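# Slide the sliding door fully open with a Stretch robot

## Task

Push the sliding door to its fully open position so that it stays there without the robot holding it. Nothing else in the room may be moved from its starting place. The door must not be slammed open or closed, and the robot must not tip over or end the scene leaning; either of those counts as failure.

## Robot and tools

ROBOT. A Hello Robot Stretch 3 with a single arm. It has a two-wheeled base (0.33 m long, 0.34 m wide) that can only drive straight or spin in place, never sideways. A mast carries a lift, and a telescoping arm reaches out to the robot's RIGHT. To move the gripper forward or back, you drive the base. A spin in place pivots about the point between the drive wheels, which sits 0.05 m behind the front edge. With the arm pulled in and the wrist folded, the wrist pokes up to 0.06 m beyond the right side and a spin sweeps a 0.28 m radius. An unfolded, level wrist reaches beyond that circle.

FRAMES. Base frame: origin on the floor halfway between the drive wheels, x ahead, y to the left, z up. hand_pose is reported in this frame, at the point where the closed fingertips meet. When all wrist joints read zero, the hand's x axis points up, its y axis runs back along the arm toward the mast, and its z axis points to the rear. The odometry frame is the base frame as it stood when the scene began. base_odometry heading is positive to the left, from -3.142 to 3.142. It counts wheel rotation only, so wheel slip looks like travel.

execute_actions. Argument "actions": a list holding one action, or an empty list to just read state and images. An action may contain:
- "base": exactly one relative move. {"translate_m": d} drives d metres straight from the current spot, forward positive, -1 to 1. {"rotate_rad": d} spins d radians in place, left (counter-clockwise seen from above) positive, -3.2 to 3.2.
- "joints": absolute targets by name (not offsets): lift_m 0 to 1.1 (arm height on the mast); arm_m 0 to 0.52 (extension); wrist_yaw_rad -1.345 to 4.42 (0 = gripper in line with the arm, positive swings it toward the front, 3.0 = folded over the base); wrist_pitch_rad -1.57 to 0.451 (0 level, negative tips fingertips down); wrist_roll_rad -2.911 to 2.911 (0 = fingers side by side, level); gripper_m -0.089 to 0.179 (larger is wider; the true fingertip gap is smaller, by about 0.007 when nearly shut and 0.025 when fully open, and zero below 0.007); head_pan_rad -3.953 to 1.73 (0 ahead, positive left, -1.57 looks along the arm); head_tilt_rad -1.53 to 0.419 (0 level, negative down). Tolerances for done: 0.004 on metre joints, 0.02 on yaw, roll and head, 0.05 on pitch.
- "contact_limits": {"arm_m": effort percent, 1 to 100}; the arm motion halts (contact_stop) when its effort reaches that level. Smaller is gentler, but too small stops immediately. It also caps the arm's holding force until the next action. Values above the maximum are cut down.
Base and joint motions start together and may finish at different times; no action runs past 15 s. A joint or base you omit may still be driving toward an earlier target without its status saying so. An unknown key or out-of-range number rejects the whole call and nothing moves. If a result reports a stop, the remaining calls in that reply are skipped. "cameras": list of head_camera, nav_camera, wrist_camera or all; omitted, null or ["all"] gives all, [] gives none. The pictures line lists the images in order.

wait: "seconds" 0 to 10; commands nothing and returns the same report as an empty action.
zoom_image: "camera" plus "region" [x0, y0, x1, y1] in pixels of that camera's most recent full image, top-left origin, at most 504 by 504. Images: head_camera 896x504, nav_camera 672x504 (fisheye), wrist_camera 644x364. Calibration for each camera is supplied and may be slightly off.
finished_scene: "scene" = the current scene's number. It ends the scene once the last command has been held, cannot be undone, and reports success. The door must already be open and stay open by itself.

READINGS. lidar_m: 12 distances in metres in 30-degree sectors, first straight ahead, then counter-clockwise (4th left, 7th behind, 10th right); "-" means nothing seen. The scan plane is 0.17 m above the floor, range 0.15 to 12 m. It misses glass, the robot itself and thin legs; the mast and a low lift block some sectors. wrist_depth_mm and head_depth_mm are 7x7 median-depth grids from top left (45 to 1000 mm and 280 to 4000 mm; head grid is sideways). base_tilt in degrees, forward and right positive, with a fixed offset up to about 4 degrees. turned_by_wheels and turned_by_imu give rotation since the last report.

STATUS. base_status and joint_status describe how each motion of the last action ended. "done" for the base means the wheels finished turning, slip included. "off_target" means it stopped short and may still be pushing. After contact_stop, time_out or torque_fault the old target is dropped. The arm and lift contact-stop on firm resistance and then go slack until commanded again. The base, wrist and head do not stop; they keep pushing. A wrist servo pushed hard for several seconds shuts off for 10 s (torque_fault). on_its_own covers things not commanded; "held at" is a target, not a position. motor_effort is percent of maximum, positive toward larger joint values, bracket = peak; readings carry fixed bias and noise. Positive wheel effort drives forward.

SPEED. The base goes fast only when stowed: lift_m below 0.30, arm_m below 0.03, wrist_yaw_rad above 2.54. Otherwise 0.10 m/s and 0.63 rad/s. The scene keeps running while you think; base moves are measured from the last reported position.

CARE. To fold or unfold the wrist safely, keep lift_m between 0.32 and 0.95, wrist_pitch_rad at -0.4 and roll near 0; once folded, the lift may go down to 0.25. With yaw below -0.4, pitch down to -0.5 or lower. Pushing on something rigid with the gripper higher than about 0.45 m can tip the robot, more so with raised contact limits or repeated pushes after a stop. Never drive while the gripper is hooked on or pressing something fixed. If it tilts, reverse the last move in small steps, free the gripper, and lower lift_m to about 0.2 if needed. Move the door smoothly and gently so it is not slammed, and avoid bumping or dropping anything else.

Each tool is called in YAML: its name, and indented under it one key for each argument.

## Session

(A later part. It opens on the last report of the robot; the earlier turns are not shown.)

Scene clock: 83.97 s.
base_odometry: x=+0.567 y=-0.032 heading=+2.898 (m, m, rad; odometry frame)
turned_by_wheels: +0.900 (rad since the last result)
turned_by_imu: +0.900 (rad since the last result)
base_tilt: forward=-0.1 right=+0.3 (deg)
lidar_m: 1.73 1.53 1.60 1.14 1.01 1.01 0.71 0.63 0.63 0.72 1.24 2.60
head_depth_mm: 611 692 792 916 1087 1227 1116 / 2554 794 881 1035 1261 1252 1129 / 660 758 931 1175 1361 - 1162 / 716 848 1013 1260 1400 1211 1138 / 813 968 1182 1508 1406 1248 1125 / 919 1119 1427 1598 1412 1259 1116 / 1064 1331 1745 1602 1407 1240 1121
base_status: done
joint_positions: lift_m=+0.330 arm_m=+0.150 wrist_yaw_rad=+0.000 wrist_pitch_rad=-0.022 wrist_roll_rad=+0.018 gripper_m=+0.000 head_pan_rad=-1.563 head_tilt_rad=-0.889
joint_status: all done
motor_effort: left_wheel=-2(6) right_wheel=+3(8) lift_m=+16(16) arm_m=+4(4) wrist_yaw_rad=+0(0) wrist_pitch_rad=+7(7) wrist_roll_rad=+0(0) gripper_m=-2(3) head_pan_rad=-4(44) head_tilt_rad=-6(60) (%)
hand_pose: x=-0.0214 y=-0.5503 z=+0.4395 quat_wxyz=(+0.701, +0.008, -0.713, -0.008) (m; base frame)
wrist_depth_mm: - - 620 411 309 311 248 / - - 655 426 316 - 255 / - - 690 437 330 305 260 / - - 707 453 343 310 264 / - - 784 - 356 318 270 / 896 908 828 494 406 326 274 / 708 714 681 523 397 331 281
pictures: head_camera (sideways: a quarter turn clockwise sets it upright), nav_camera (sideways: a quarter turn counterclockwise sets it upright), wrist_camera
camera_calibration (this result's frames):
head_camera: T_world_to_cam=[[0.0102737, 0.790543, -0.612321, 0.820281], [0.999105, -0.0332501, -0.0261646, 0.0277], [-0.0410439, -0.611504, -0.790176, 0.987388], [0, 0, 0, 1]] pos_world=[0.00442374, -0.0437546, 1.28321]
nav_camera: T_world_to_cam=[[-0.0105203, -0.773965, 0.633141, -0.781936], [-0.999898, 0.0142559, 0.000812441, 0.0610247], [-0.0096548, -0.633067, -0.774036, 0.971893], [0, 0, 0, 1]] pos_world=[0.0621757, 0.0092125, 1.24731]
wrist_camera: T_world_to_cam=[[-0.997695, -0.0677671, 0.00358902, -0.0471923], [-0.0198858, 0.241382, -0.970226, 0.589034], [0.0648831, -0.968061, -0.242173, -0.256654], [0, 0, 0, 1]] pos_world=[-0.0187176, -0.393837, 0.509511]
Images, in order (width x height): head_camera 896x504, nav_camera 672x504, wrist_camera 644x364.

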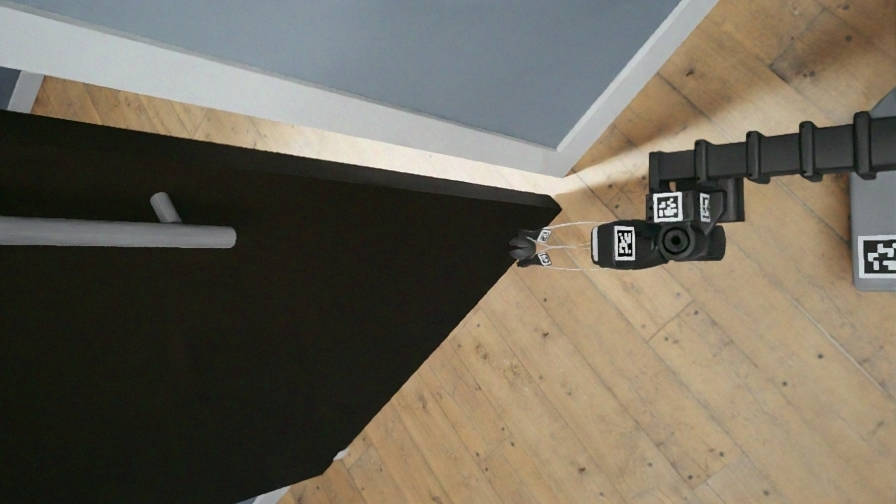

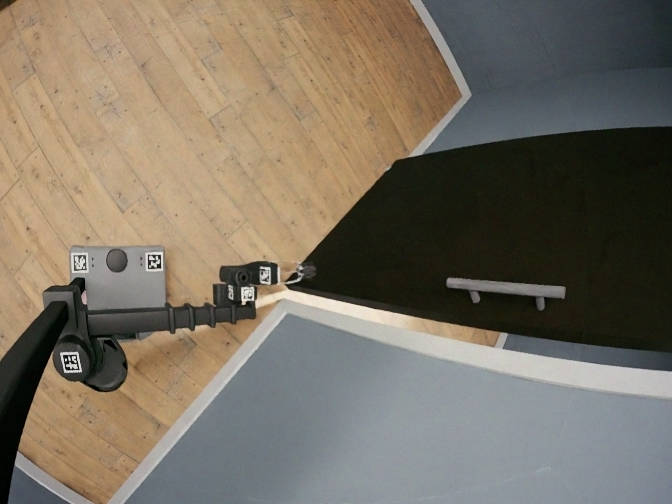

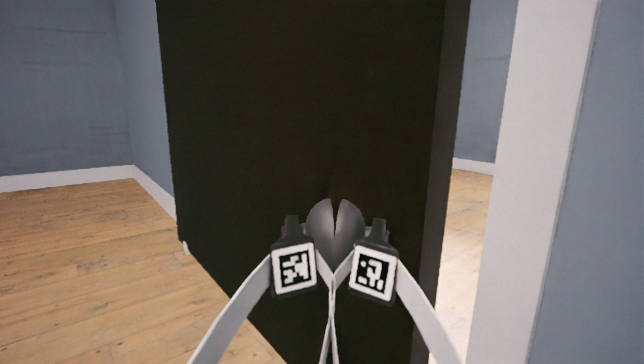

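execute_actions:
  actions:
    - {"base":{"translate_m":-0.1},"joints":{"arm_m":0.2}}
  cameras: []

execute_actions:
  actions:
    - {"joints":{"arm_m":0.33}}

Scene clock: 89.37 s.
base_odometry: x=+0.664 y=-0.056 heading=+2.898 (m, m, rad; odometry frame)
turned_by_wheels: +0.000 (rad since the last result)
turned_by_imu: -0.001 (rad since the last result)
base_tilt: forward=-0.2 right=+0.3 (deg)
lidar_m: 1.83 1.62 1.65 1.07 0.94 0.95 0.62 0.55 0.55 0.66 1.07 2.70
head_depth_mm: 544 610 695 804 958 1164 1118 / 591 668 772 910 1107 1235 1126 / 654 744 870 1052 1274 1231 1159 / 642 766 927 1166 1381 1229 1137 / 658 787 1020 1324 1406 1245 1119 / 790 960 1228 1550 1393 1245 1118 / 913 1149 1538 1600 1400 1250 1120
base_status: done
joint_positions: lift_m=+0.330 arm_m=+0.200 wrist_yaw_rad=+0.000 wrist_pitch_rad=-0.022 wrist_roll_rad=+0.018 gripper_m=+0.000 head_pan_rad=-1.563 head_tilt_rad=-0.889
joint_status: all done
motor_effort: left_wheel=-1(7) right_wheel=+4(4) lift_m=+16(16) arm_m=+4(5) wrist_yaw_rad=+0(0) wrist_pitch_rad=+7(7) wrist_roll_rad=+0(1) gripper_m=-3(2) head_pan_rad=-3(3) head_tilt_rad=-6(7) (%)
hand_pose: x=-0.0214 y=-0.6003 z=+0.4395 quat_wxyz=(+0.701, +0.008, -0.713, -0.008) (m; base frame)
wrist_depth_mm: - 759 372 258 - 205 173 / - 837 394 270 252 212 175 / - 947 418 282 260 215 178 / - - 440 294 266 220 182 / - - 470 - 265 225 185 / 910 896 551 320 264 232 189 / 705 693 495 343 304 237 192
pictures: none
No camera images: the call's "cameras" was empty. Leave "cameras" out to get every camera's image.

Scene clock: 92.80 s.
base_odometry: x=+0.664 y=-0.056 heading=+2.898 (m, m, rad; odometry frame)
turned_by_wheels: +0.000 (rad since the last result)
turned_by_imu: +0.002 (rad since the last result)
base_tilt: forward=-0.1 right=+0.3 (deg)
lidar_m: 1.83 1.62 1.65 1.06 0.94 0.95 0.62 0.55 0.55 0.66 1.08 2.70
head_depth_mm: 545 612 695 806 960 1163 1123 / 591 674 774 911 1116 1244 1133 / 660 757 871 1054 1244 1248 1137 / 667 785 989 1242 1367 1251 1151 / 671 814 1022 1326 1395 1248 1121 / 795 968 1236 1543 1392 1245 1113 / 915 1161 1558 1606 1399 1240 1123
base_status: not commanded
joint_positions: lift_m=+0.330 arm_m=+0.299 wrist_yaw_rad=+0.000 wrist_pitch_rad=-0.023 wrist_roll_rad=+0.018 gripper_m=+0.000 head_pan_rad=-1.565 head_tilt_rad=-0.892
joint_status: arm_m contact_stop (moved +0.099 of +0.130)
on_its_own: arm_m is slack since a contact_stop, until your next command for it (your +0.330 is given up)
motor_effort: left_wheel=+0(13) right_wheel=+1(31) lift_m=+16(17) arm_m=+1(29) wrist_yaw_rad=+0(19) wrist_pitch_rad=+8(13) wrist_roll_rad=+0(1) gripper_m=-3(3) head_pan_rad=-3(3) head_tilt_rad=-4(7) (%)
hand_pose: x=-0.0214 y=-0.6996 z=+0.4392 quat_wxyz=(+0.701, +0.008, -0.713, -0.008) (m; base frame)
wrist_depth_mm: - 475 232 175 - 138 117 / - 518 245 182 - 142 121 / - 593 256 189 - 144 124 / - 674 274 199 - 147 128 / - 782 291 - - 151 132 / 902 800 343 214 185 153 136 / 705 667 304 227 665 157 138
pictures: head_camera (sideways: a quarter turn clockwise sets it upright), nav_camera (sideways: a quarter turn counterclockwise sets it upright), wrist_camera
camera_calibration (this result's frames):
head_camera: T_world_to_cam=[[0.0116502, 0.792467, -0.609804, 0.816993], [0.999044, -0.034921, -0.0262947, 0.0278697], [-0.0421326, -0.608915, -0.792116, 0.989916], [0, 0, 0, 1]] pos_world=[0.00434656, -0.0436919, 1.28307]
nav_camera: T_world_to_cam=[[-0.0118673, -0.775955, 0.630676, -0.778717], [-0.999871, 0.016009, 0.000882308, 0.0609336], [-0.0107811, -0.630585, -0.776046, 0.974513], [0, 0, 0, 1]] pos_world=[0.0621908, 0.00928758, 1.24733]
wrist_camera: T_world_to_cam=[[-0.997693, -0.0677922, 0.00350888, -0.0572844], [-0.0198898, 0.242513, -0.969944, 0.625415], [0.0649037, -0.967777, -0.243302, -0.400552], [0, 0, 0, 1]] pos_world=[-0.0187156, -0.5432, 0.509363]
Images, in order (width x height): head_camera 896x504, nav_camera 672x504, wrist_camera 644x364.

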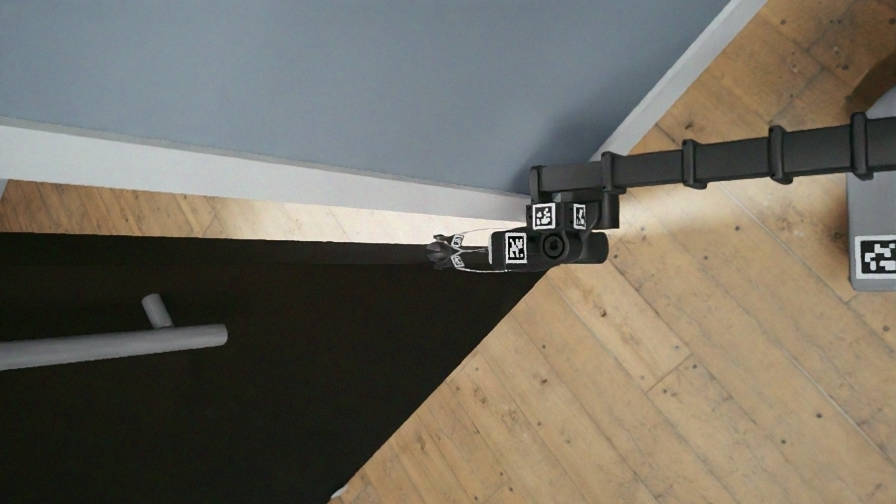

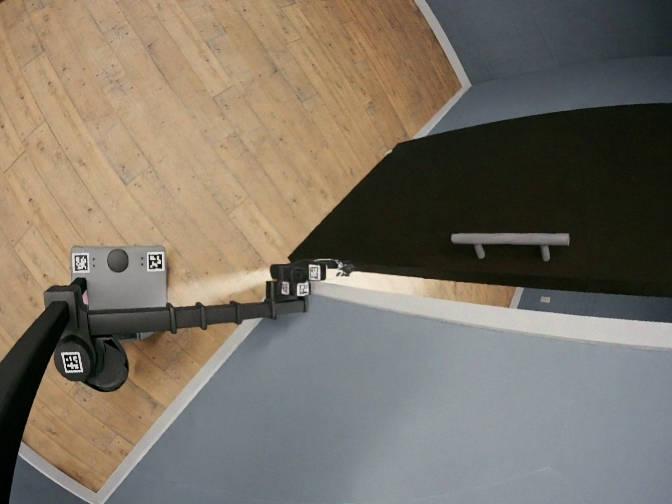

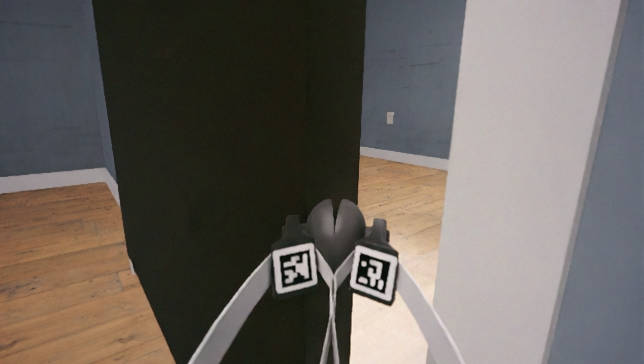

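Good contact; raise the limit.

execute_actions:
  actions:
    - {"base":{"translate_m":0.08},"joints":{"arm_m":0.41},"contact_limits":{"arm_m":60}}
  cameras: ["head_camera","wrist_camera"]

Scene clock: 100.40 s.
base_odometry: x=+0.586 y=-0.037 heading=+2.898 (m, m, rad; odometry frame)
turned_by_wheels: +0.000 (rad since the last result)
turned_by_imu: -0.022 (rad since the last result)
base_tilt: forward=-0.2 right=+0.3 (deg)
lidar_m: 1.76 1.55 1.62 1.14 1.00 1.00 0.69 0.61 0.61 0.70 1.16 2.63
head_depth_mm: 596 670 762 889 1050 1209 1127 / 640 731 844 996 1218 1255 1136 / 2825 2262 1827 1193 1341 1249 1139 / 2867 2245 1867 1650 1408 1243 1144 / 860 1017 1192 1515 1406 1249 1123 / 820 1041 1335 1567 1401 1246 1114 / 991 1234 1658 1593 1407 1240 1120
base_status: done
joint_positions: lift_m=+0.330 arm_m=+0.410 wrist_yaw_rad=+0.001 wrist_pitch_rad=-0.022 wrist_roll_rad=+0.018 gripper_m=+0.000 head_pan_rad=-1.566 head_tilt_rad=-0.893
joint_status: all done
motor_effort: left_wheel=+1(14) right_wheel=+0(34) lift_m=+17(17) arm_m=+3(37) wrist_yaw_rad=+0(38) wrist_pitch_rad=+8(22) wrist_roll_rad=+0(0) gripper_m=-3(7) head_pan_rad=-2(3) head_tilt_rad=-5(4) (%)
contact_limits: arm_m 42 (drawing in: default 18, maximum 30; extending or still: default 26, maximum 42)
hand_pose: x=-0.0213 y=-0.8103 z=+0.4392 quat_wxyz=(+0.701, +0.008, -0.713, -0.008) (m; base frame)
wrist_depth_mm: - 309 246 - - - - / - 341 253 - - - - / - 381 262 - - - - / - 430 271 - - - - / - 496 279 - - - - / 885 580 288 874 943 929 938 / 688 648 327 711 741 714 747
pictures: head_camera (sideways: a quarter turn clockwise sets it upright), wrist_camera
camera_calibration (this result's frames):
head_camera: T_world_to_cam=[[0.0122113, 0.792769, -0.6094, 0.816464], [0.999019, -0.0356169, -0.0263155, 0.0278969], [-0.0425671, -0.608481, -0.792426, 0.990322], [0, 0, 0, 1]] pos_world=[0.00431548, -0.0436811, 1.28304]
wrist_camera: T_world_to_cam=[[-0.997674, -0.0680794, 0.00352353, -0.0649561], [-0.0199569, 0.242256, -0.970007, 0.652132], [0.0651839, -0.967821, -0.243051, -0.507844], [0, 0, 0, 1]] pos_world=[-0.0186871, -0.653907, 0.50937]
Images, in order (width x height): head_camera 896x504, wrist_camera 644x364.

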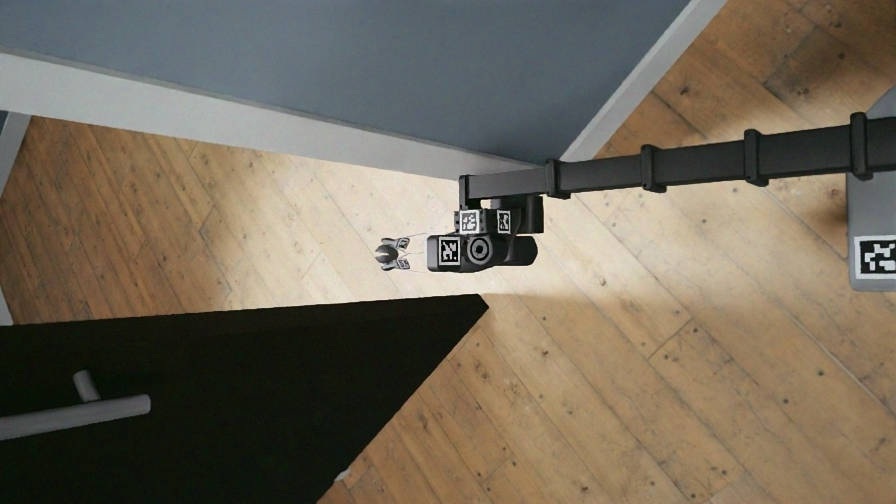

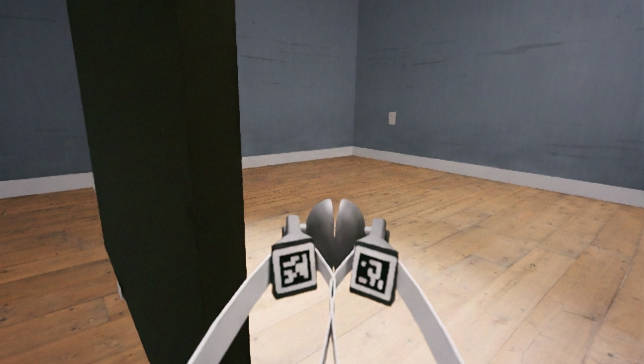

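execute_actions:
  actions:
    - {"joints":{"arm_m":0}}
  cameras: []

execute_actions:
  actions:
    - {"base":{"rotate_rad":-1.4},"joints":{"wrist_yaw_rad":1.3}}
  cameras: []

execute_actions:
  actions:
    - {"base":{"translate_m":0.36}}
  cameras: ["head_camera","nav_camera"]

execute_actions:
  actions:
    - {"base":{"rotate_rad":1.5}}
  cameras: []

execute_actions:
  actions:
    - {"joints":{"wrist_yaw_rad":0}}

Scene clock: 113.27 s.
base_odometry: x=+0.586 y=-0.037 heading=+2.898 (m, m, rad; odometry frame)
turned_by_wheels: +0.000 (rad since the last result)
turned_by_imu: -0.001 (rad since the last result)
base_tilt: forward=-0.1 right=+0.3 (deg)
lidar_m: 1.75 1.55 1.61 1.13 1.00 1.00 0.69 0.61 0.61 0.70 1.16 2.63
head_depth_mm: 594 668 763 885 1055 1207 1125 / 643 729 847 993 1219 1254 1138 / 2833 2264 1836 1521 1347 1244 - / 2863 2251 1864 1611 1399 1266 - / 858 1016 1190 1513 1401 1242 1120 / 822 1046 1334 1565 1398 1243 1117 / 983 1242 1648 1596 1395 1240 1119
base_status: not commanded
joint_positions: lift_m=+0.330 arm_m=+0.000 wrist_yaw_rad=+0.000 wrist_pitch_rad=-0.022 wrist_roll_rad=+0.018 gripper_m=+0.000 head_pan_rad=-1.566 head_tilt_rad=-0.893
joint_status: all done
motor_effort: left_wheel=+0(1) right_wheel=+1(1) lift_m=+17(17) arm_m=-3(2) wrist_yaw_rad=+0(0) wrist_pitch_rad=+8(8) wrist_roll_rad=+0(0) gripper_m=-3(3) head_pan_rad=-2(2) head_tilt_rad=-5(4) (%)
hand_pose: x=-0.0214 y=-0.4010 z=+0.4392 quat_wxyz=(+0.701, +0.008, -0.713, -0.008) (m; base frame)
wrist_depth_mm: - - 767 - - 372 310 / - - 799 - - 379 313 / - - 861 - - 382 323 / - - 920 - - 398 322 / - - 934 - 481 401 332 / 888 903 920 830 488 411 337 / 705 708 704 727 647 421 343
pictures: none
No camera images: the call's "cameras" was empty. Leave "cameras" out to get every camera's image.

Scene clock: 116.43 s.
base_odometry: x=+0.586 y=-0.037 heading=+1.498 (m, m, rad; odometry frame)
turned_by_wheels: -1.400 (rad since the last result)
turned_by_imu: -1.402 (rad since the last result)
base_tilt: forward=-0.1 right=+0.3 (deg)
lidar_m: 0.90 1.72 1.76 1.55 1.92 1.51 1.06 1.00 0.92 0.64 0.61 0.62
head_depth_mm: 843 1042 1304 1529 1406 1242 1122 / 773 931 1163 1519 1405 1252 1142 / 713 842 1033 1328 1400 1252 - / 661 772 929 1168 1377 1250 - / 617 714 847 1035 1324 1241 1084 / 579 663 776 929 1169 1246 1122 / 544 617 716 845 1036 1212 1102
base_status: done
joint_positions: lift_m=+0.330 arm_m=+0.000 wrist_yaw_rad=+1.298 wrist_pitch_rad=-0.022 wrist_roll_rad=+0.018 gripper_m=+0.000 head_pan_rad=-1.566 head_tilt_rad=-0.893
joint_status: all done
motor_effort: left_wheel=+2(7) right_wheel=-3(6) lift_m=+16(17) arm_m=-2(2) wrist_yaw_rad=+2(2) wrist_pitch_rad=+8(8) wrist_roll_rad=+0(0) gripper_m=-1(2) head_pan_rad=-1(2) head_tilt_rad=-5(4) (%)
hand_pose: x=+0.2248 y=-0.2141 z=+0.4392 quat_wxyz=(+0.563, +0.438, -0.563, +0.417) (m; base frame)
wrist_depth_mm: - 972 - 538 429 357 305 / - - - 550 443 364 312 / - - - 576 454 375 315 / - - - 599 470 382 322 / - - - - 467 392 328 / 893 925 893 654 473 402 335 / 690 697 710 651 533 415 341
pictures: none
No camera images: the call's "cameras" was empty. Leave "cameras" out to get every camera's image.

Scene clock: 121.20 s.
base_odometry: x=+0.612 y=+0.322 heading=+1.498 (m, m, rad; odometry frame)
turned_by_wheels: +0.000 (rad since the last result)
turned_by_imu: +0.001 (rad since the last result)
base_tilt: forward=-0.2 right=+0.3 (deg)
lidar_m: 0.54 1.10 2.49 1.69 2.12 1.93 1.37 1.30 0.62 0.43 0.40 0.41
head_depth_mm: 547 671 864 1214 1416 1253 1126 / 502 602 759 1011 1356 1244 1140 / 462 550 672 867 1225 1241 - / 431 503 606 757 1013 1228 - / 402 465 551 675 872 1182 1086 / 377 430 504 607 760 1015 1123 / 354 402 465 549 675 855 1094
base_status: done
joint_positions: lift_m=+0.330 arm_m=+0.000 wrist_yaw_rad=+1.298 wrist_pitch_rad=-0.022 wrist_roll_rad=+0.018 gripper_m=+0.000 head_pan_rad=-1.566 head_tilt_rad=-0.893
joint_status: not commanded
motor_effort: left_wheel=+2(8) right_wheel=-2(4) lift_m=+18(16) arm_m=-2(3) wrist_yaw_rad=+2(2) wrist_pitch_rad=+8(8) wrist_roll_rad=+0(0) gripper_m=-2(3) head_pan_rad=-2(1) head_tilt_rad=-5(6) (%)
hand_pose: x=+0.2248 y=-0.2141 z=+0.4392 quat_wxyz=(+0.563, +0.438, -0.563, +0.417) (m; base frame)
wrist_depth_mm: 966 423 - - 213 187 160 / - 459 - - 219 191 163 / - 496 - - 227 197 166 / - 533 - - 236 202 170 / - 586 - - 241 206 173 / 899 647 851 827 244 210 176 / 721 651 667 706 266 216 180
pictures: head_camera (sideways: a quarter turn clockwise sets it upright), nav_camera (sideways: a quarter turn counterclockwise sets it upright)
camera_calibration (this result's frames):
head_camera: T_world_to_cam=[[0.0122112, 0.792769, -0.6094, 0.816464], [0.999019, -0.0356168, -0.0263155, 0.0278969], [-0.042567, -0.608481, -0.792426, 0.990322], [0, 0, 0, 1]] pos_world=[0.00431549, -0.0436811, 1.28304]
nav_camera: T_world_to_cam=[[-0.0124165, -0.776268, 0.630281, -0.778199], [-0.99986, 0.0167183, 0.000893485, 0.060919], [-0.0112308, -0.630182, -0.776366, 0.974932], [0, 0, 0, 1]] pos_world=[0.0621972, 0.00927552, 1.24733]
Images, in order (width x height): head_camera 896x504, nav_camera 672x504.

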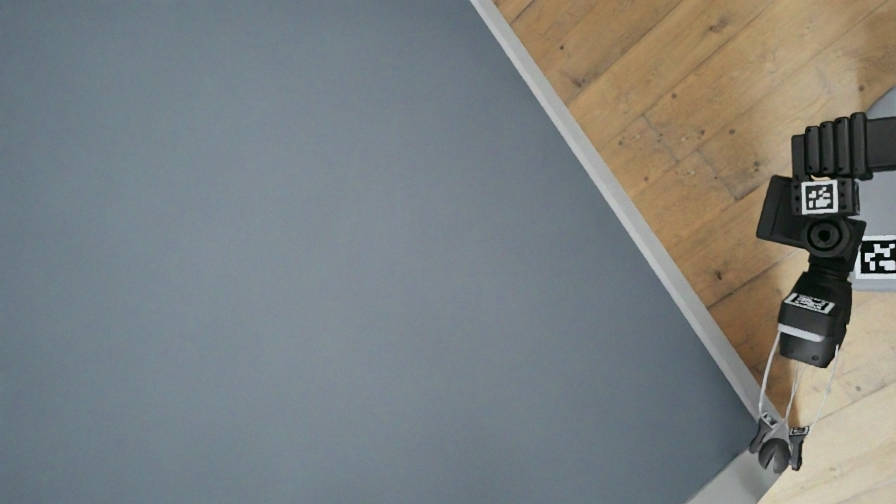

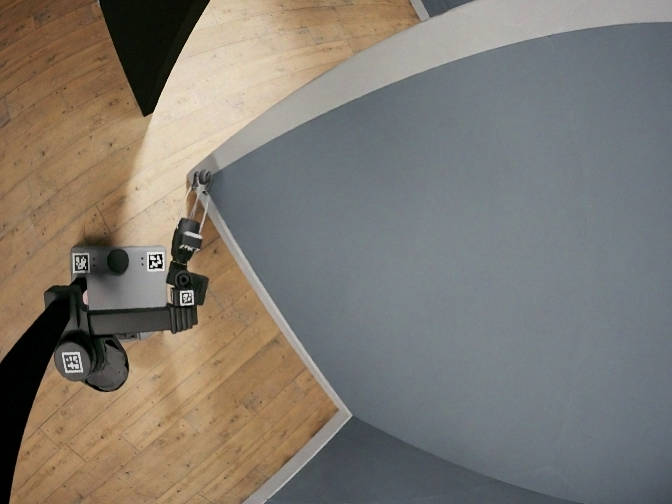

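Scene clock: 124.53 s.
base_odometry: x=+0.612 y=+0.322 heading=+2.998 (m, m, rad; odometry frame)
turned_by_wheels: +1.500 (rad since the last result)
turned_by_imu: +1.501 (rad since the last result)
base_tilt: forward=-0.1 right=+0.3 (deg)
lidar_m: 1.69 1.67 1.94 1.41 1.30 0.67 0.44 0.41 0.40 0.54 0.91 2.49
head_depth_mm: 2741 2269 1887 1614 1409 857 1075 / 2830 2270 1889 1612 1417 1234 1135 / 2604 2213 1847 1612 1399 1249 - / 483 564 678 861 1210 1250 - / 486 584 794 1054 1355 1250 1088 / 637 783 1019 1442 1405 1242 1118 / 760 983 1369 1598 1397 1236 1106
base_status: done
joint_positions: lift_m=+0.330 arm_m=+0.000 wrist_yaw_rad=+1.299 wrist_pitch_rad=-0.022 wrist_roll_rad=+0.018 gripper_m=+0.000 head_pan_rad=-1.566 head_tilt_rad=-0.893
joint_status: not commanded
motor_effort: left_wheel=-1(5) right_wheel=+3(9) lift_m=+16(16) arm_m=-2(3) wrist_yaw_rad=+1(2) wrist_pitch_rad=+8(8) wrist_roll_rad=+1(1) gripper_m=-2(2) head_pan_rad=-1(2) head_tilt_rad=-5(4) (%)
hand_pose: x=+0.2249 y=-0.2140 z=+0.4392 quat_wxyz=(+0.563, +0.438, -0.563, +0.417) (m; base frame)
wrist_depth_mm: - - - - - - - / - - - - - - - / - - - - - - - / - - - - - - - / - - - - - - - / 883 928 901 860 953 983 964 / 687 705 698 705 707 725 716
pictures: none
No camera images: the call's "cameras" was empty. Leave "cameras" out to get every camera's image.

Scene clock: 126.20 s.
base_odometry: x=+0.612 y=+0.322 heading=+2.998 (m, m, rad; odometry frame)
turned_by_wheels: +0.000 (rad since the last result)
turned_by_imu: +0.000 (rad since the last result)
base_tilt: forward=-0.1 right=+0.3 (deg)
lidar_m: 1.69 1.67 1.93 1.41 1.30 0.67 0.44 0.41 0.40 0.54 0.91 2.49
head_depth_mm: 2748 2278 1876 1608 1414 858 1075 / 2879 2278 1869 1599 1410 1223 1134 / 2654 2233 1878 1608 1411 1251 - / 482 564 676 861 1173 1271 - / 487 582 789 1048 1355 1240 1124 / 635 781 1016 1438 1406 1245 1125 / 760 983 1377 1606 1407 1242 1121
base_status: not commanded
joint_positions: lift_m=+0.330 arm_m=+0.000 wrist_yaw_rad=+0.002 wrist_pitch_rad=-0.022 wrist_roll_rad=+0.018 gripper_m=+0.000 head_pan_rad=-1.566 head_tilt_rad=-0.893
joint_status: all done
motor_effort: left_wheel=-1(1) right_wheel=+3(3) lift_m=+16(17) arm_m=-3(2) wrist_yaw_rad=-2(2) wrist_pitch_rad=+8(8) wrist_roll_rad=+1(0) gripper_m=-2(3) head_pan_rad=-2(1) head_tilt_rad=-5(3) (%)
hand_pose: x=-0.0210 y=-0.4009 z=+0.4392 quat_wxyz=(+0.701, +0.009, -0.713, -0.008) (m; base frame)
wrist_depth_mm: - - 487 289 - - - / - - 506 300 - - - / - - 536 311 - - - / - - 583 323 - - - / - - 630 - - - - / 897 905 762 350 916 943 926 / 693 687 638 376 715 732 723
pictures: head_camera (sideways: a quarter turn clockwise sets it upright), nav_camera (sideways: a quarter turn counterclockwise sets it upright), wrist_camera
camera_calibration (this result's frames):
head_camera: T_world_to_cam=[[0.0122113, 0.792769, -0.6094, 0.816464], [0.999019, -0.0356169, -0.0263155, 0.0278969], [-0.0425671, -0.608481, -0.792426, 0.990322], [0, 0, 0, 1]] pos_world=[0.00431548, -0.0436811, 1.28304]
nav_camera: T_world_to_cam=[[-0.0124166, -0.776268, 0.630281, -0.778199], [-0.99986, 0.0167184, 0.000893485, 0.060919], [-0.0112309, -0.630182, -0.776366, 0.974932], [0, 0, 0, 1]] pos_world=[0.0621972, 0.00927551, 1.24733]
wrist_camera: T_world_to_cam=[[-0.997579, -0.0694573, 0.00352355, -0.0372861], [-0.0202915, 0.242228, -0.970007, 0.552954], [0.0665206, -0.96773, -0.243051, -0.111627], [0, 0, 0, 1]] pos_world=[-0.01855, -0.244556, 0.50937]
Images, in order (width x height): head_camera 896x504, nav_camera 672x504, wrist_camera 644x364.

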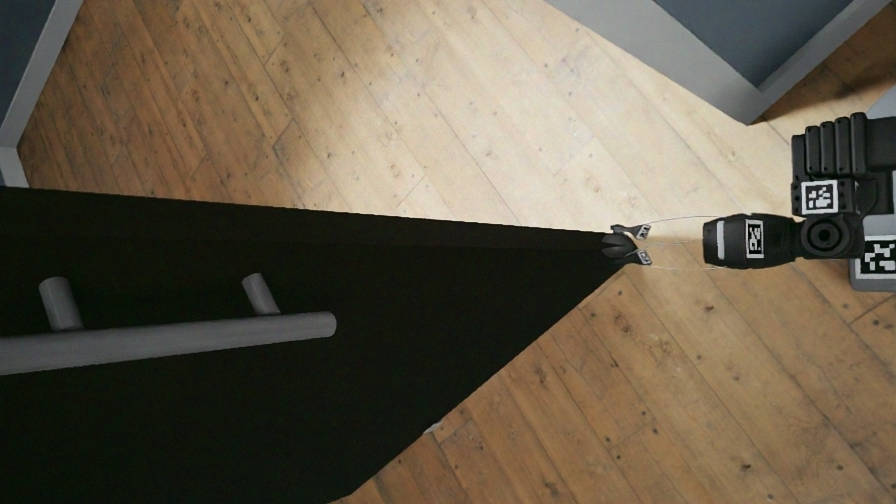

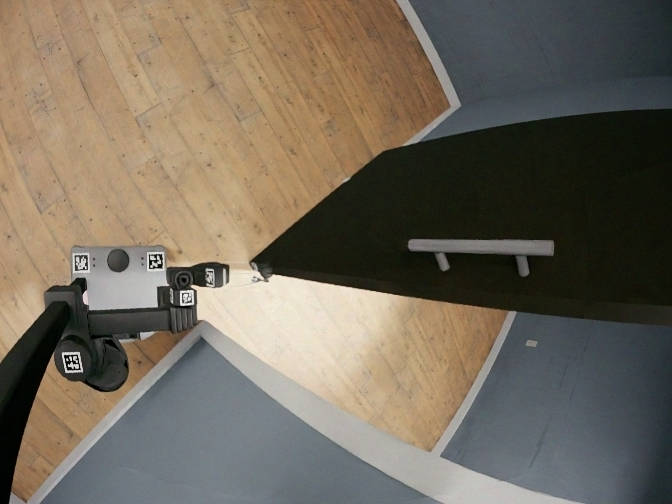

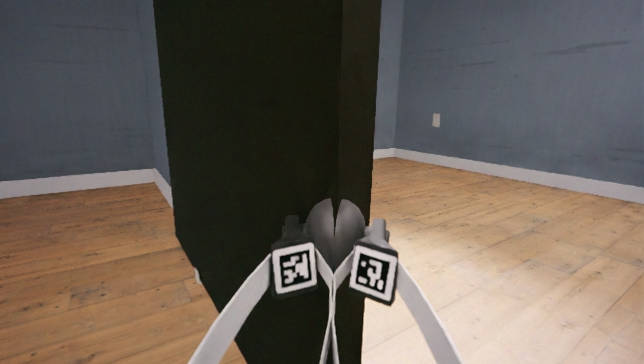

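execute_actions:
  actions:
    - {"base":{"translate_m":-0.025},"joints":{"arm_m":0.13}}
  cameras: []

execute_actions:
  actions:
    - {"base":{"rotate_rad":0.07},"joints":{"arm_m":0.24},"contact_limits":{"arm_m":42}}
  cameras: ["head_camera","wrist_camera"]

Scene clock: 133.20 s.
base_odometry: x=+0.637 y=+0.319 heading=+2.998 (m, m, rad; odometry frame)
turned_by_wheels: +0.000 (rad since the last result)
turned_by_imu: -0.001 (rad since the last result)
base_tilt: forward=-0.2 right=+0.3 (deg)
lidar_m: 1.72 1.69 1.94 1.39 1.28 0.64 0.42 0.39 0.39 0.54 0.85 2.50
head_depth_mm: 2698 2267 1873 1606 709 812 1032 / 2852 2268 1887 1620 1396 1089 1122 / 2861 2263 1884 1607 1401 - 1144 / 487 576 693 921 1254 1211 1150 / 497 601 735 989 1345 1240 1116 / 493 721 954 1369 1405 1237 1114 / 712 918 1299 1571 1400 1249 1119
base_status: done
joint_positions: lift_m=+0.330 arm_m=+0.130 wrist_yaw_rad=+0.002 wrist_pitch_rad=-0.023 wrist_roll_rad=+0.018 gripper_m=+0.000 head_pan_rad=-1.566 head_tilt_rad=-0.893
joint_status: all done
motor_effort: left_wheel=-2(7) right_wheel=+3(6) lift_m=+16(16) arm_m=+4(16) wrist_yaw_rad=-2(3) wrist_pitch_rad=+8(8) wrist_roll_rad=+1(0) gripper_m=-3(3) head_pan_rad=-1(3) head_tilt_rad=-5(5) (%)
hand_pose: x=-0.0210 y=-0.5302 z=+0.4391 quat_wxyz=(+0.701, +0.009, -0.713, -0.008) (m; base frame)
wrist_depth_mm: - 625 211 161 - - - / - 748 223 168 - - - / - 946 237 175 - - - / - - 250 182 - - - / - - 270 - - - - / 885 835 332 203 889 934 939 / 686 702 277 206 724 714 714
pictures: none
No camera images: the call's "cameras" was empty. Leave "cameras" out to get every camera's image.

Scene clock: 135.33 s.
base_odometry: x=+0.637 y=+0.319 heading=+3.068 (m, m, rad; odometry frame)
turned_by_wheels: +0.070 (rad since the last result)
turned_by_imu: +0.039 (rad since the last result)
base_tilt: forward=-0.1 right=+0.4 (deg)
lidar_m: 1.72 1.70 1.94 1.37 1.28 0.60 0.41 0.39 0.38 0.61 0.94 2.51
head_depth_mm: 2742 2248 1868 1608 1383 809 1011 / 2812 2271 1884 1602 1419 1218 1121 / 2848 2269 1869 1611 1452 1235 1142 / 2766 2182 1832 1618 1358 1245 1143 / 547 651 798 1049 1349 1252 1114 / 559 682 1032 1494 1402 1249 1120 / 781 1020 1464 1596 1396 1245 1111
base_status: done
joint_positions: lift_m=+0.330 arm_m=+0.240 wrist_yaw_rad=-0.006 wrist_pitch_rad=-0.025 wrist_roll_rad=+0.018 gripper_m=+0.000 head_pan_rad=-1.566 head_tilt_rad=-0.893
joint_status: all done
motor_effort: left_wheel=-2(15) right_wheel=+6(24) lift_m=+16(17) arm_m=+3(22) wrist_yaw_rad=+5(25) wrist_pitch_rad=+8(11) wrist_roll_rad=+0(1) gripper_m=-3(5) head_pan_rad=-1(2) head_tilt_rad=-4(5) (%)
contact_limits: arm_m 42 (drawing in: default 18, maximum 30; extending or still: default 26, maximum 42)
hand_pose: x=-0.0229 y=-0.6402 z=+0.4385 quat_wxyz=(+0.701, +0.007, -0.713, -0.011) (m; base frame)
wrist_depth_mm: - 226 125 - - - - / - 287 130 - - - - / - 402 133 - - - - / - 664 139 - - - - / - - 143 - - - - / 881 811 147 859 934 920 961 / 691 649 162 723 715 716 731
pictures: head_camera (sideways: a quarter turn clockwise sets it upright), wrist_camera
camera_calibration (this result's frames):
head_camera: T_world_to_cam=[[0.0122112, 0.792769, -0.6094, 0.816464], [0.999019, -0.0356168, -0.0263155, 0.0278969], [-0.042567, -0.608481, -0.792426, 0.990322], [0, 0, 0, 1]] pos_world=[0.00431549, -0.0436811, 1.28304]
wrist_camera: T_world_to_cam=[[-0.998069, -0.0620274, 0.00334936, -0.0509803], [-0.0184709, 0.244866, -0.969381, 0.611684], [0.0593081, -0.967571, -0.245539, -0.342158], [0, 0, 0, 1]] pos_world=[-0.0192907, -0.484005, 0.509113]
Images, in order (width x height): head_camera 896x504, wrist_camera 644x364.

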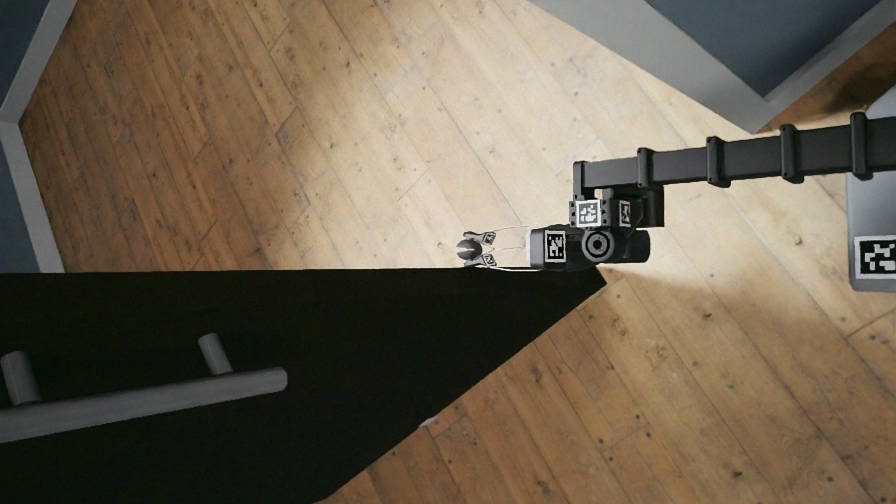

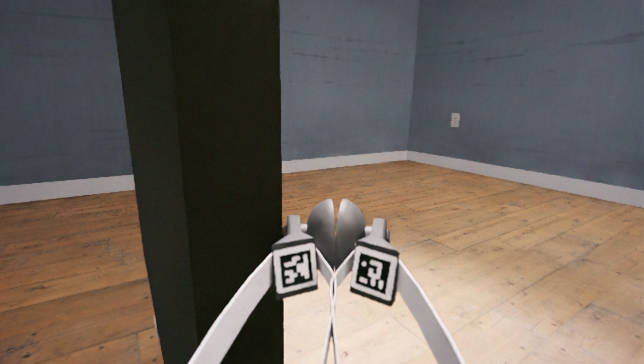

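execute_actions:
  actions:
    - {"joints":{"arm_m":0.12}}
  cameras: []

execute_actions:
  actions:
    - {"base":{"translate_m":0.01},"joints":{"wrist_yaw_rad":0.2,"gripper_m":0.15}}
  cameras: []

execute_actions:
  actions:
    - {"joints":{"arm_m":0.27}}
  cameras: ["head_camera","wrist_camera"]

Scene clock: 141.27 s.
base_odometry: x=+0.637 y=+0.319 heading=+3.068 (m, m, rad; odometry frame)
turned_by_wheels: +0.000 (rad since the last result)
turned_by_imu: -0.001 (rad since the last result)
base_tilt: forward=-0.1 right=+0.3 (deg)
lidar_m: 1.72 1.69 1.95 1.36 1.28 0.60 0.41 0.39 0.38 0.61 0.94 2.52
head_depth_mm: 2737 2268 1887 1619 1380 807 1012 / 2831 2262 1875 1610 1415 1213 1119 / 2852 2276 1894 1611 1408 1302 1145 / 2690 2195 1831 1572 1357 1221 1147 / 549 651 797 1054 1356 1250 1120 / 560 688 1040 1506 1394 1250 1115 / 781 1018 1461 1606 1398 1243 1119
base_status: not commanded
joint_positions: lift_m=+0.330 arm_m=+0.120 wrist_yaw_rad=-0.001 wrist_pitch_rad=-0.024 wrist_roll_rad=+0.018 gripper_m=+0.000 head_pan_rad=-1.566 head_tilt_rad=-0.893
joint_status: all done
motor_effort: left_wheel=+0(2) right_wheel=+2(5) lift_m=+16(16) arm_m=-2(1) wrist_yaw_rad=+1(6) wrist_pitch_rad=+8(9) wrist_roll_rad=+1(0) gripper_m=-2(4) head_pan_rad=-3(2) head_tilt_rad=-4(4) (%)
hand_pose: x=-0.0217 y=-0.5209 z=+0.4387 quat_wxyz=(+0.701, +0.008, -0.713, -0.009) (m; base frame)
wrist_depth_mm: - - 275 - - - - / - - 292 - - - - / - - 306 - - - - / - - 330 - - - - / - - 354 - - - - / 914 897 449 829 952 911 953 / 675 710 361 688 713 733 743
pictures: none
No camera images: the call's "cameras" was empty. Leave "cameras" out to get every camera's image.

Scene clock: 143.27 s.
base_odometry: x=+0.627 y=+0.319 heading=+3.068 (m, m, rad; odometry frame)
turned_by_wheels: +0.000 (rad since the last result)
turned_by_imu: +0.000 (rad since the last result)
base_tilt: forward=-0.1 right=+0.3 (deg)
lidar_m: 1.70 1.69 1.93 1.37 1.29 0.62 0.42 0.39 0.39 0.61 0.96 2.51
head_depth_mm: 2779 2279 1882 1618 1408 831 1038 / 2862 2267 1881 1607 1410 1229 1119 / 2817 2276 1879 1603 1407 1289 1144 / 2634 2108 1784 1541 1357 1214 1153 / 554 664 822 1081 1358 1246 1118 / 564 770 1066 1512 1403 1244 1119 / 804 1056 1518 1593 1392 1254 1117
base_status: done
joint_positions: lift_m=+0.330 arm_m=+0.120 wrist_yaw_rad=+0.198 wrist_pitch_rad=-0.024 wrist_roll_rad=+0.018 gripper_m=+0.150 head_pan_rad=-1.566 head_tilt_rad=-0.893
joint_status: all done
motor_effort: left_wheel=+0(5) right_wheel=+2(8) lift_m=+17(16) arm_m=-3(2) wrist_yaw_rad=+2(5) wrist_pitch_rad=+8(8) wrist_roll_rad=+0(0) gripper_m=+0(86) head_pan_rad=-1(2) head_tilt_rad=-5(5) (%)
hand_pose: x=+0.0288 y=-0.5159 z=+0.4387 quat_wxyz=(+0.698, +0.079, -0.709, +0.060) (m; base frame)
wrist_depth_mm: - - - 301 239 - - / - - - 311 248 - - / - - - 323 - - - / - - - 331 - - - / - - - 345 - - - / 880 883 866 354 881 - 946 / 687 685 706 370 693 728 720
pictures: none
No camera images: the call's "cameras" was empty. Leave "cameras" out to get every camera's image.

Scene clock: 145.63 s.
base_odometry: x=+0.627 y=+0.319 heading=+3.068 (m, m, rad; odometry frame)
turned_by_wheels: +0.000 (rad since the last result)
turned_by_imu: +0.000 (rad since the last result)
base_tilt: forward=-0.2 right=+0.3 (deg)
lidar_m: 1.71 1.69 1.94 1.37 1.29 0.62 0.42 0.39 0.39 0.61 0.97 2.51
head_depth_mm: 2775 2271 1874 1610 1385 832 1039 / 2880 2272 1876 1612 1409 1225 1120 / 2827 2271 1873 1603 1448 1247 1137 / 2633 2110 1810 1517 1322 1254 1148 / 555 665 826 1072 1378 1240 1116 / 563 770 1069 1514 1400 1243 1117 / 811 1049 1515 1602 1404 1240 1119
base_status: not commanded
joint_positions: lift_m=+0.330 arm_m=+0.270 wrist_yaw_rad=+0.199 wrist_pitch_rad=-0.024 wrist_roll_rad=+0.018 gripper_m=+0.150 head_pan_rad=-1.566 head_tilt_rad=-0.893
joint_status: all done
motor_effort: left_wheel=+0(0) right_wheel=+2(2) lift_m=+17(17) arm_m=+4(6) wrist_yaw_rad=+1(2) wrist_pitch_rad=+8(8) wrist_roll_rad=+0(0) gripper_m=+0(0) head_pan_rad=-1(3) head_tilt_rad=-4(5) (%)
hand_pose: x=+0.0292 y=-0.6652 z=+0.4389 quat_wxyz=(+0.698, +0.079, -0.709, +0.061) (m; base frame)
wrist_depth_mm: - - 280 94 102 - - / - - 313 98 107 - - / - - 357 102 111 - - / - - 413 106 117 - - / - - 388 111 - - - / 890 850 556 117 821 - 936 / 686 703 636 123 647 732 724
pictures: head_camera (sideways: a quarter turn clockwise sets it upright), wrist_camera
camera_calibration (this result's frames):
head_camera: T_world_to_cam=[[0.0122112, 0.792768, -0.609401, 0.816464], [0.999019, -0.0356168, -0.0263155, 0.0278969], [-0.042567, -0.608481, -0.792426, 0.990322], [0, 0, 0, 1]] pos_world=[0.00431549, -0.0436811, 1.28304]
wrist_camera: T_world_to_cam=[[-0.964595, -0.263713, 0.0034361, -0.135784], [-0.0676364, 0.234762, -0.969697, 0.613933], [0.254915, -0.935597, -0.244287, -0.354315], [0, 0, 0, 1]] pos_world=[0.000868341, -0.511432, 0.509241]
Images, in order (width x height): head_camera 896x504, wrist_camera 644x364.

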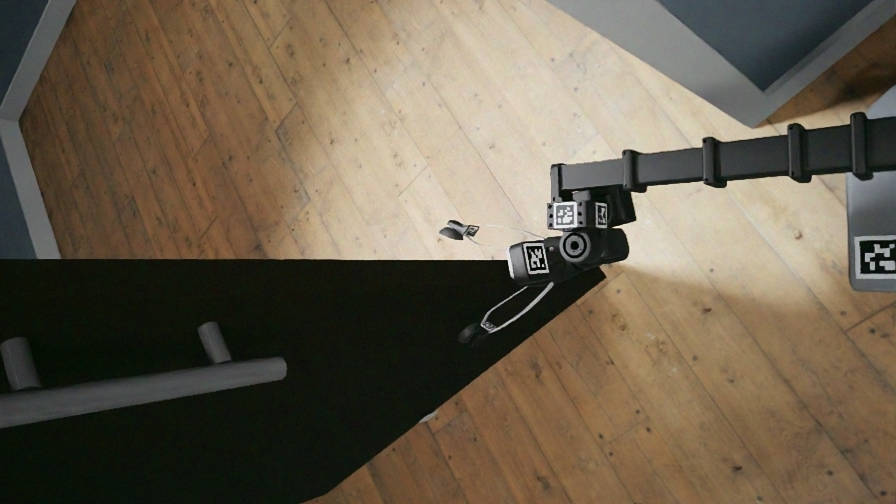

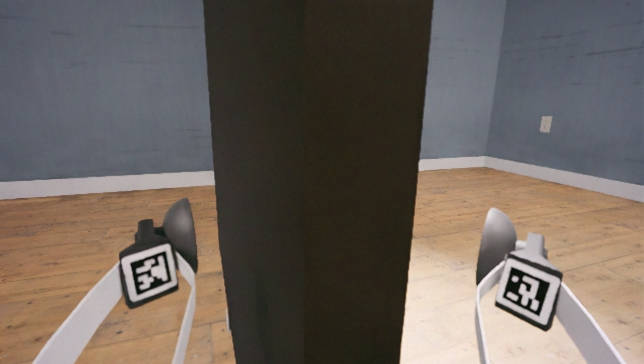

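execute_actions:
  actions:
    - {"base":{"translate_m":0.13},"joints":{"arm_m":0.52,"wrist_yaw_rad":0.45},"contact_limits":{"arm_m":42}}

Scene clock: 151.93 s.
base_odometry: x=+0.497 y=+0.329 heading=+3.068 (m, m, rad; odometry frame)
turned_by_wheels: +0.001 (rad since the last result)
turned_by_imu: -0.078 (rad since the last result)
base_tilt: forward=-0.1 right=+0.3 (deg)
lidar_m: 1.59 1.58 1.90 1.50 1.36 0.83 0.53 0.47 0.47 0.78 1.02 2.42
head_depth_mm: 2710 2254 1878 1615 1412 1073 1104 / 2862 2264 1883 1611 1410 1251 1142 / 2839 2264 1905 1625 1408 1243 1150 / 2790 2270 1863 1540 1404 1237 1142 / 2571 870 1044 1306 1408 1245 1122 / 727 864 1155 1543 1407 1245 1119 / 850 1097 1495 1582 1401 1247 1114
base_status: done
joint_positions: lift_m=+0.330 arm_m=+0.518 wrist_yaw_rad=+0.578 wrist_pitch_rad=-0.025 wrist_roll_rad=+0.019 gripper_m=+0.150 head_pan_rad=-1.566 head_tilt_rad=-0.894
joint_status: wrist_yaw_rad off_target (ended at +0.578, target +0.450); the others done
joint sent to its limit — the command would take arm_m past its upper limit, so that joint was sent only as far as its limit.
on_its_own: wrist_yaw_rad is held at +0.549, not at your +0.450, by its stall guard, which is still easing; right_wheel is at rest, and its effort (-27) is outside its rest range (-18 to +18)
motor_effort: left_wheel=+13(37) right_wheel=-27(90) lift_m=+17(17) arm_m=+6(35) wrist_yaw_rad=-27(100) wrist_pitch_rad=+9(21) wrist_roll_rad=+0(0) gripper_m=-5(12) head_pan_rad=-2(1) head_tilt_rad=-3(4) (%)
contact_limits: arm_m 42 (drawing in: default 18, maximum 30; extending or still: default 26, maximum 42)
hand_pose: x=+0.1183 y=-0.8769 z=+0.4384 quat_wxyz=(+0.674, +0.212, -0.681, +0.191) (m; base frame)
wrist_depth_mm: - 52 52 53 356 - - / - 54 54 55 368 - - / - 56 56 57 389 - - / - 58 59 60 400 - - / - 61 61 62 428 - - / 879 63 64 65 444 - 949 / 683 638 67 68 471 713 716
pictures: head_camera (sideways: a quarter turn clockwise sets it upright), nav_camera (sideways: a quarter turn counterclockwise sets it upright), wrist_camera
camera_calibration (this result's frames):
head_camera: T_world_to_cam=[[0.0122549, 0.793567, -0.60836, 0.815108], [0.999017, -0.0356426, -0.0263691, 0.0279666], [-0.0426092, -0.607439, -0.793223, 0.991359], [0, 0, 0, 1]] pos_world=[0.00431272, -0.0436562, 1.28299]
nav_camera: T_world_to_cam=[[-0.0124591, -0.777093, 0.629262, -0.776871], [-0.999859, 0.0167776, 0.000922303, 0.0608815], [-0.0112742, -0.629162, -0.777192, 0.976007], [0, 0, 0, 1]] pos_world=[0.0621974, 0.0093437, 1.24734]
wrist_camera: T_world_to_cam=[[-0.798454, -0.602051, 0.00246518, -0.421521], [-0.149961, 0.194913, -0.969289, 0.643831], [0.583081, -0.774302, -0.245913, -0.471872], [0, 0, 0, 1]] pos_world=[0.0351244, -0.74464, 0.509058]
Images, in order (width x height): head_camera 896x504, nav_camera 672x504, wrist_camera 644x364.

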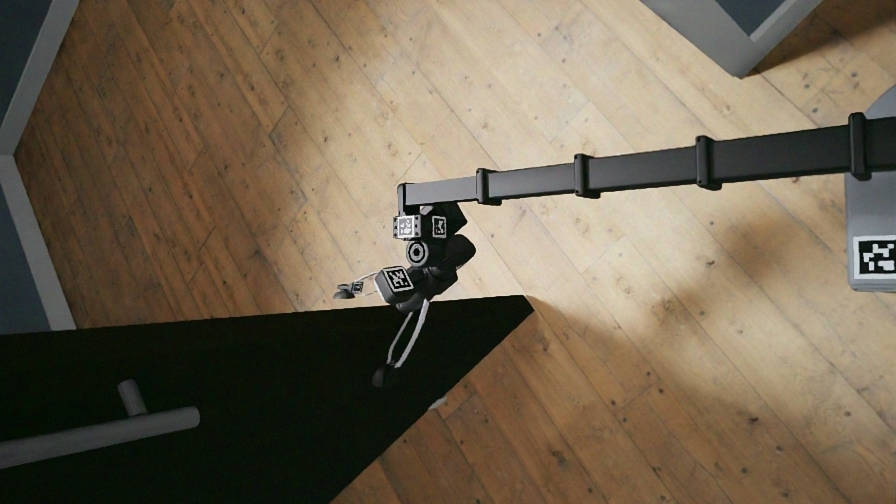

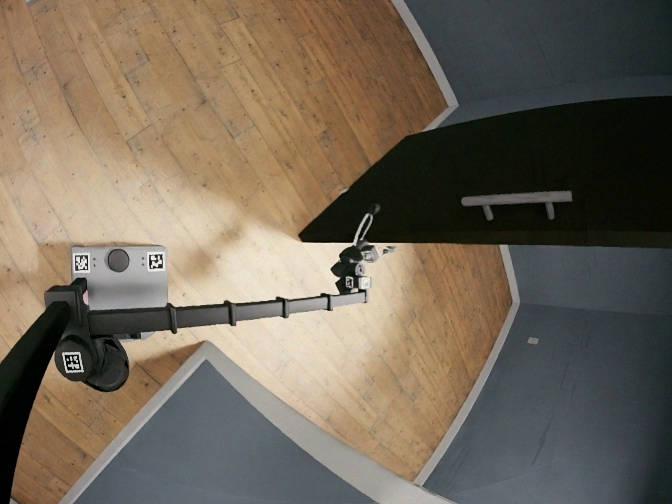

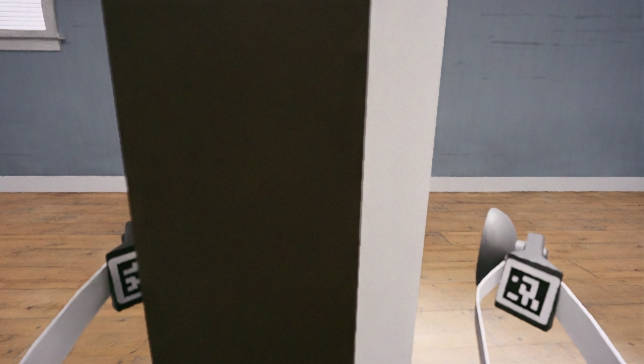

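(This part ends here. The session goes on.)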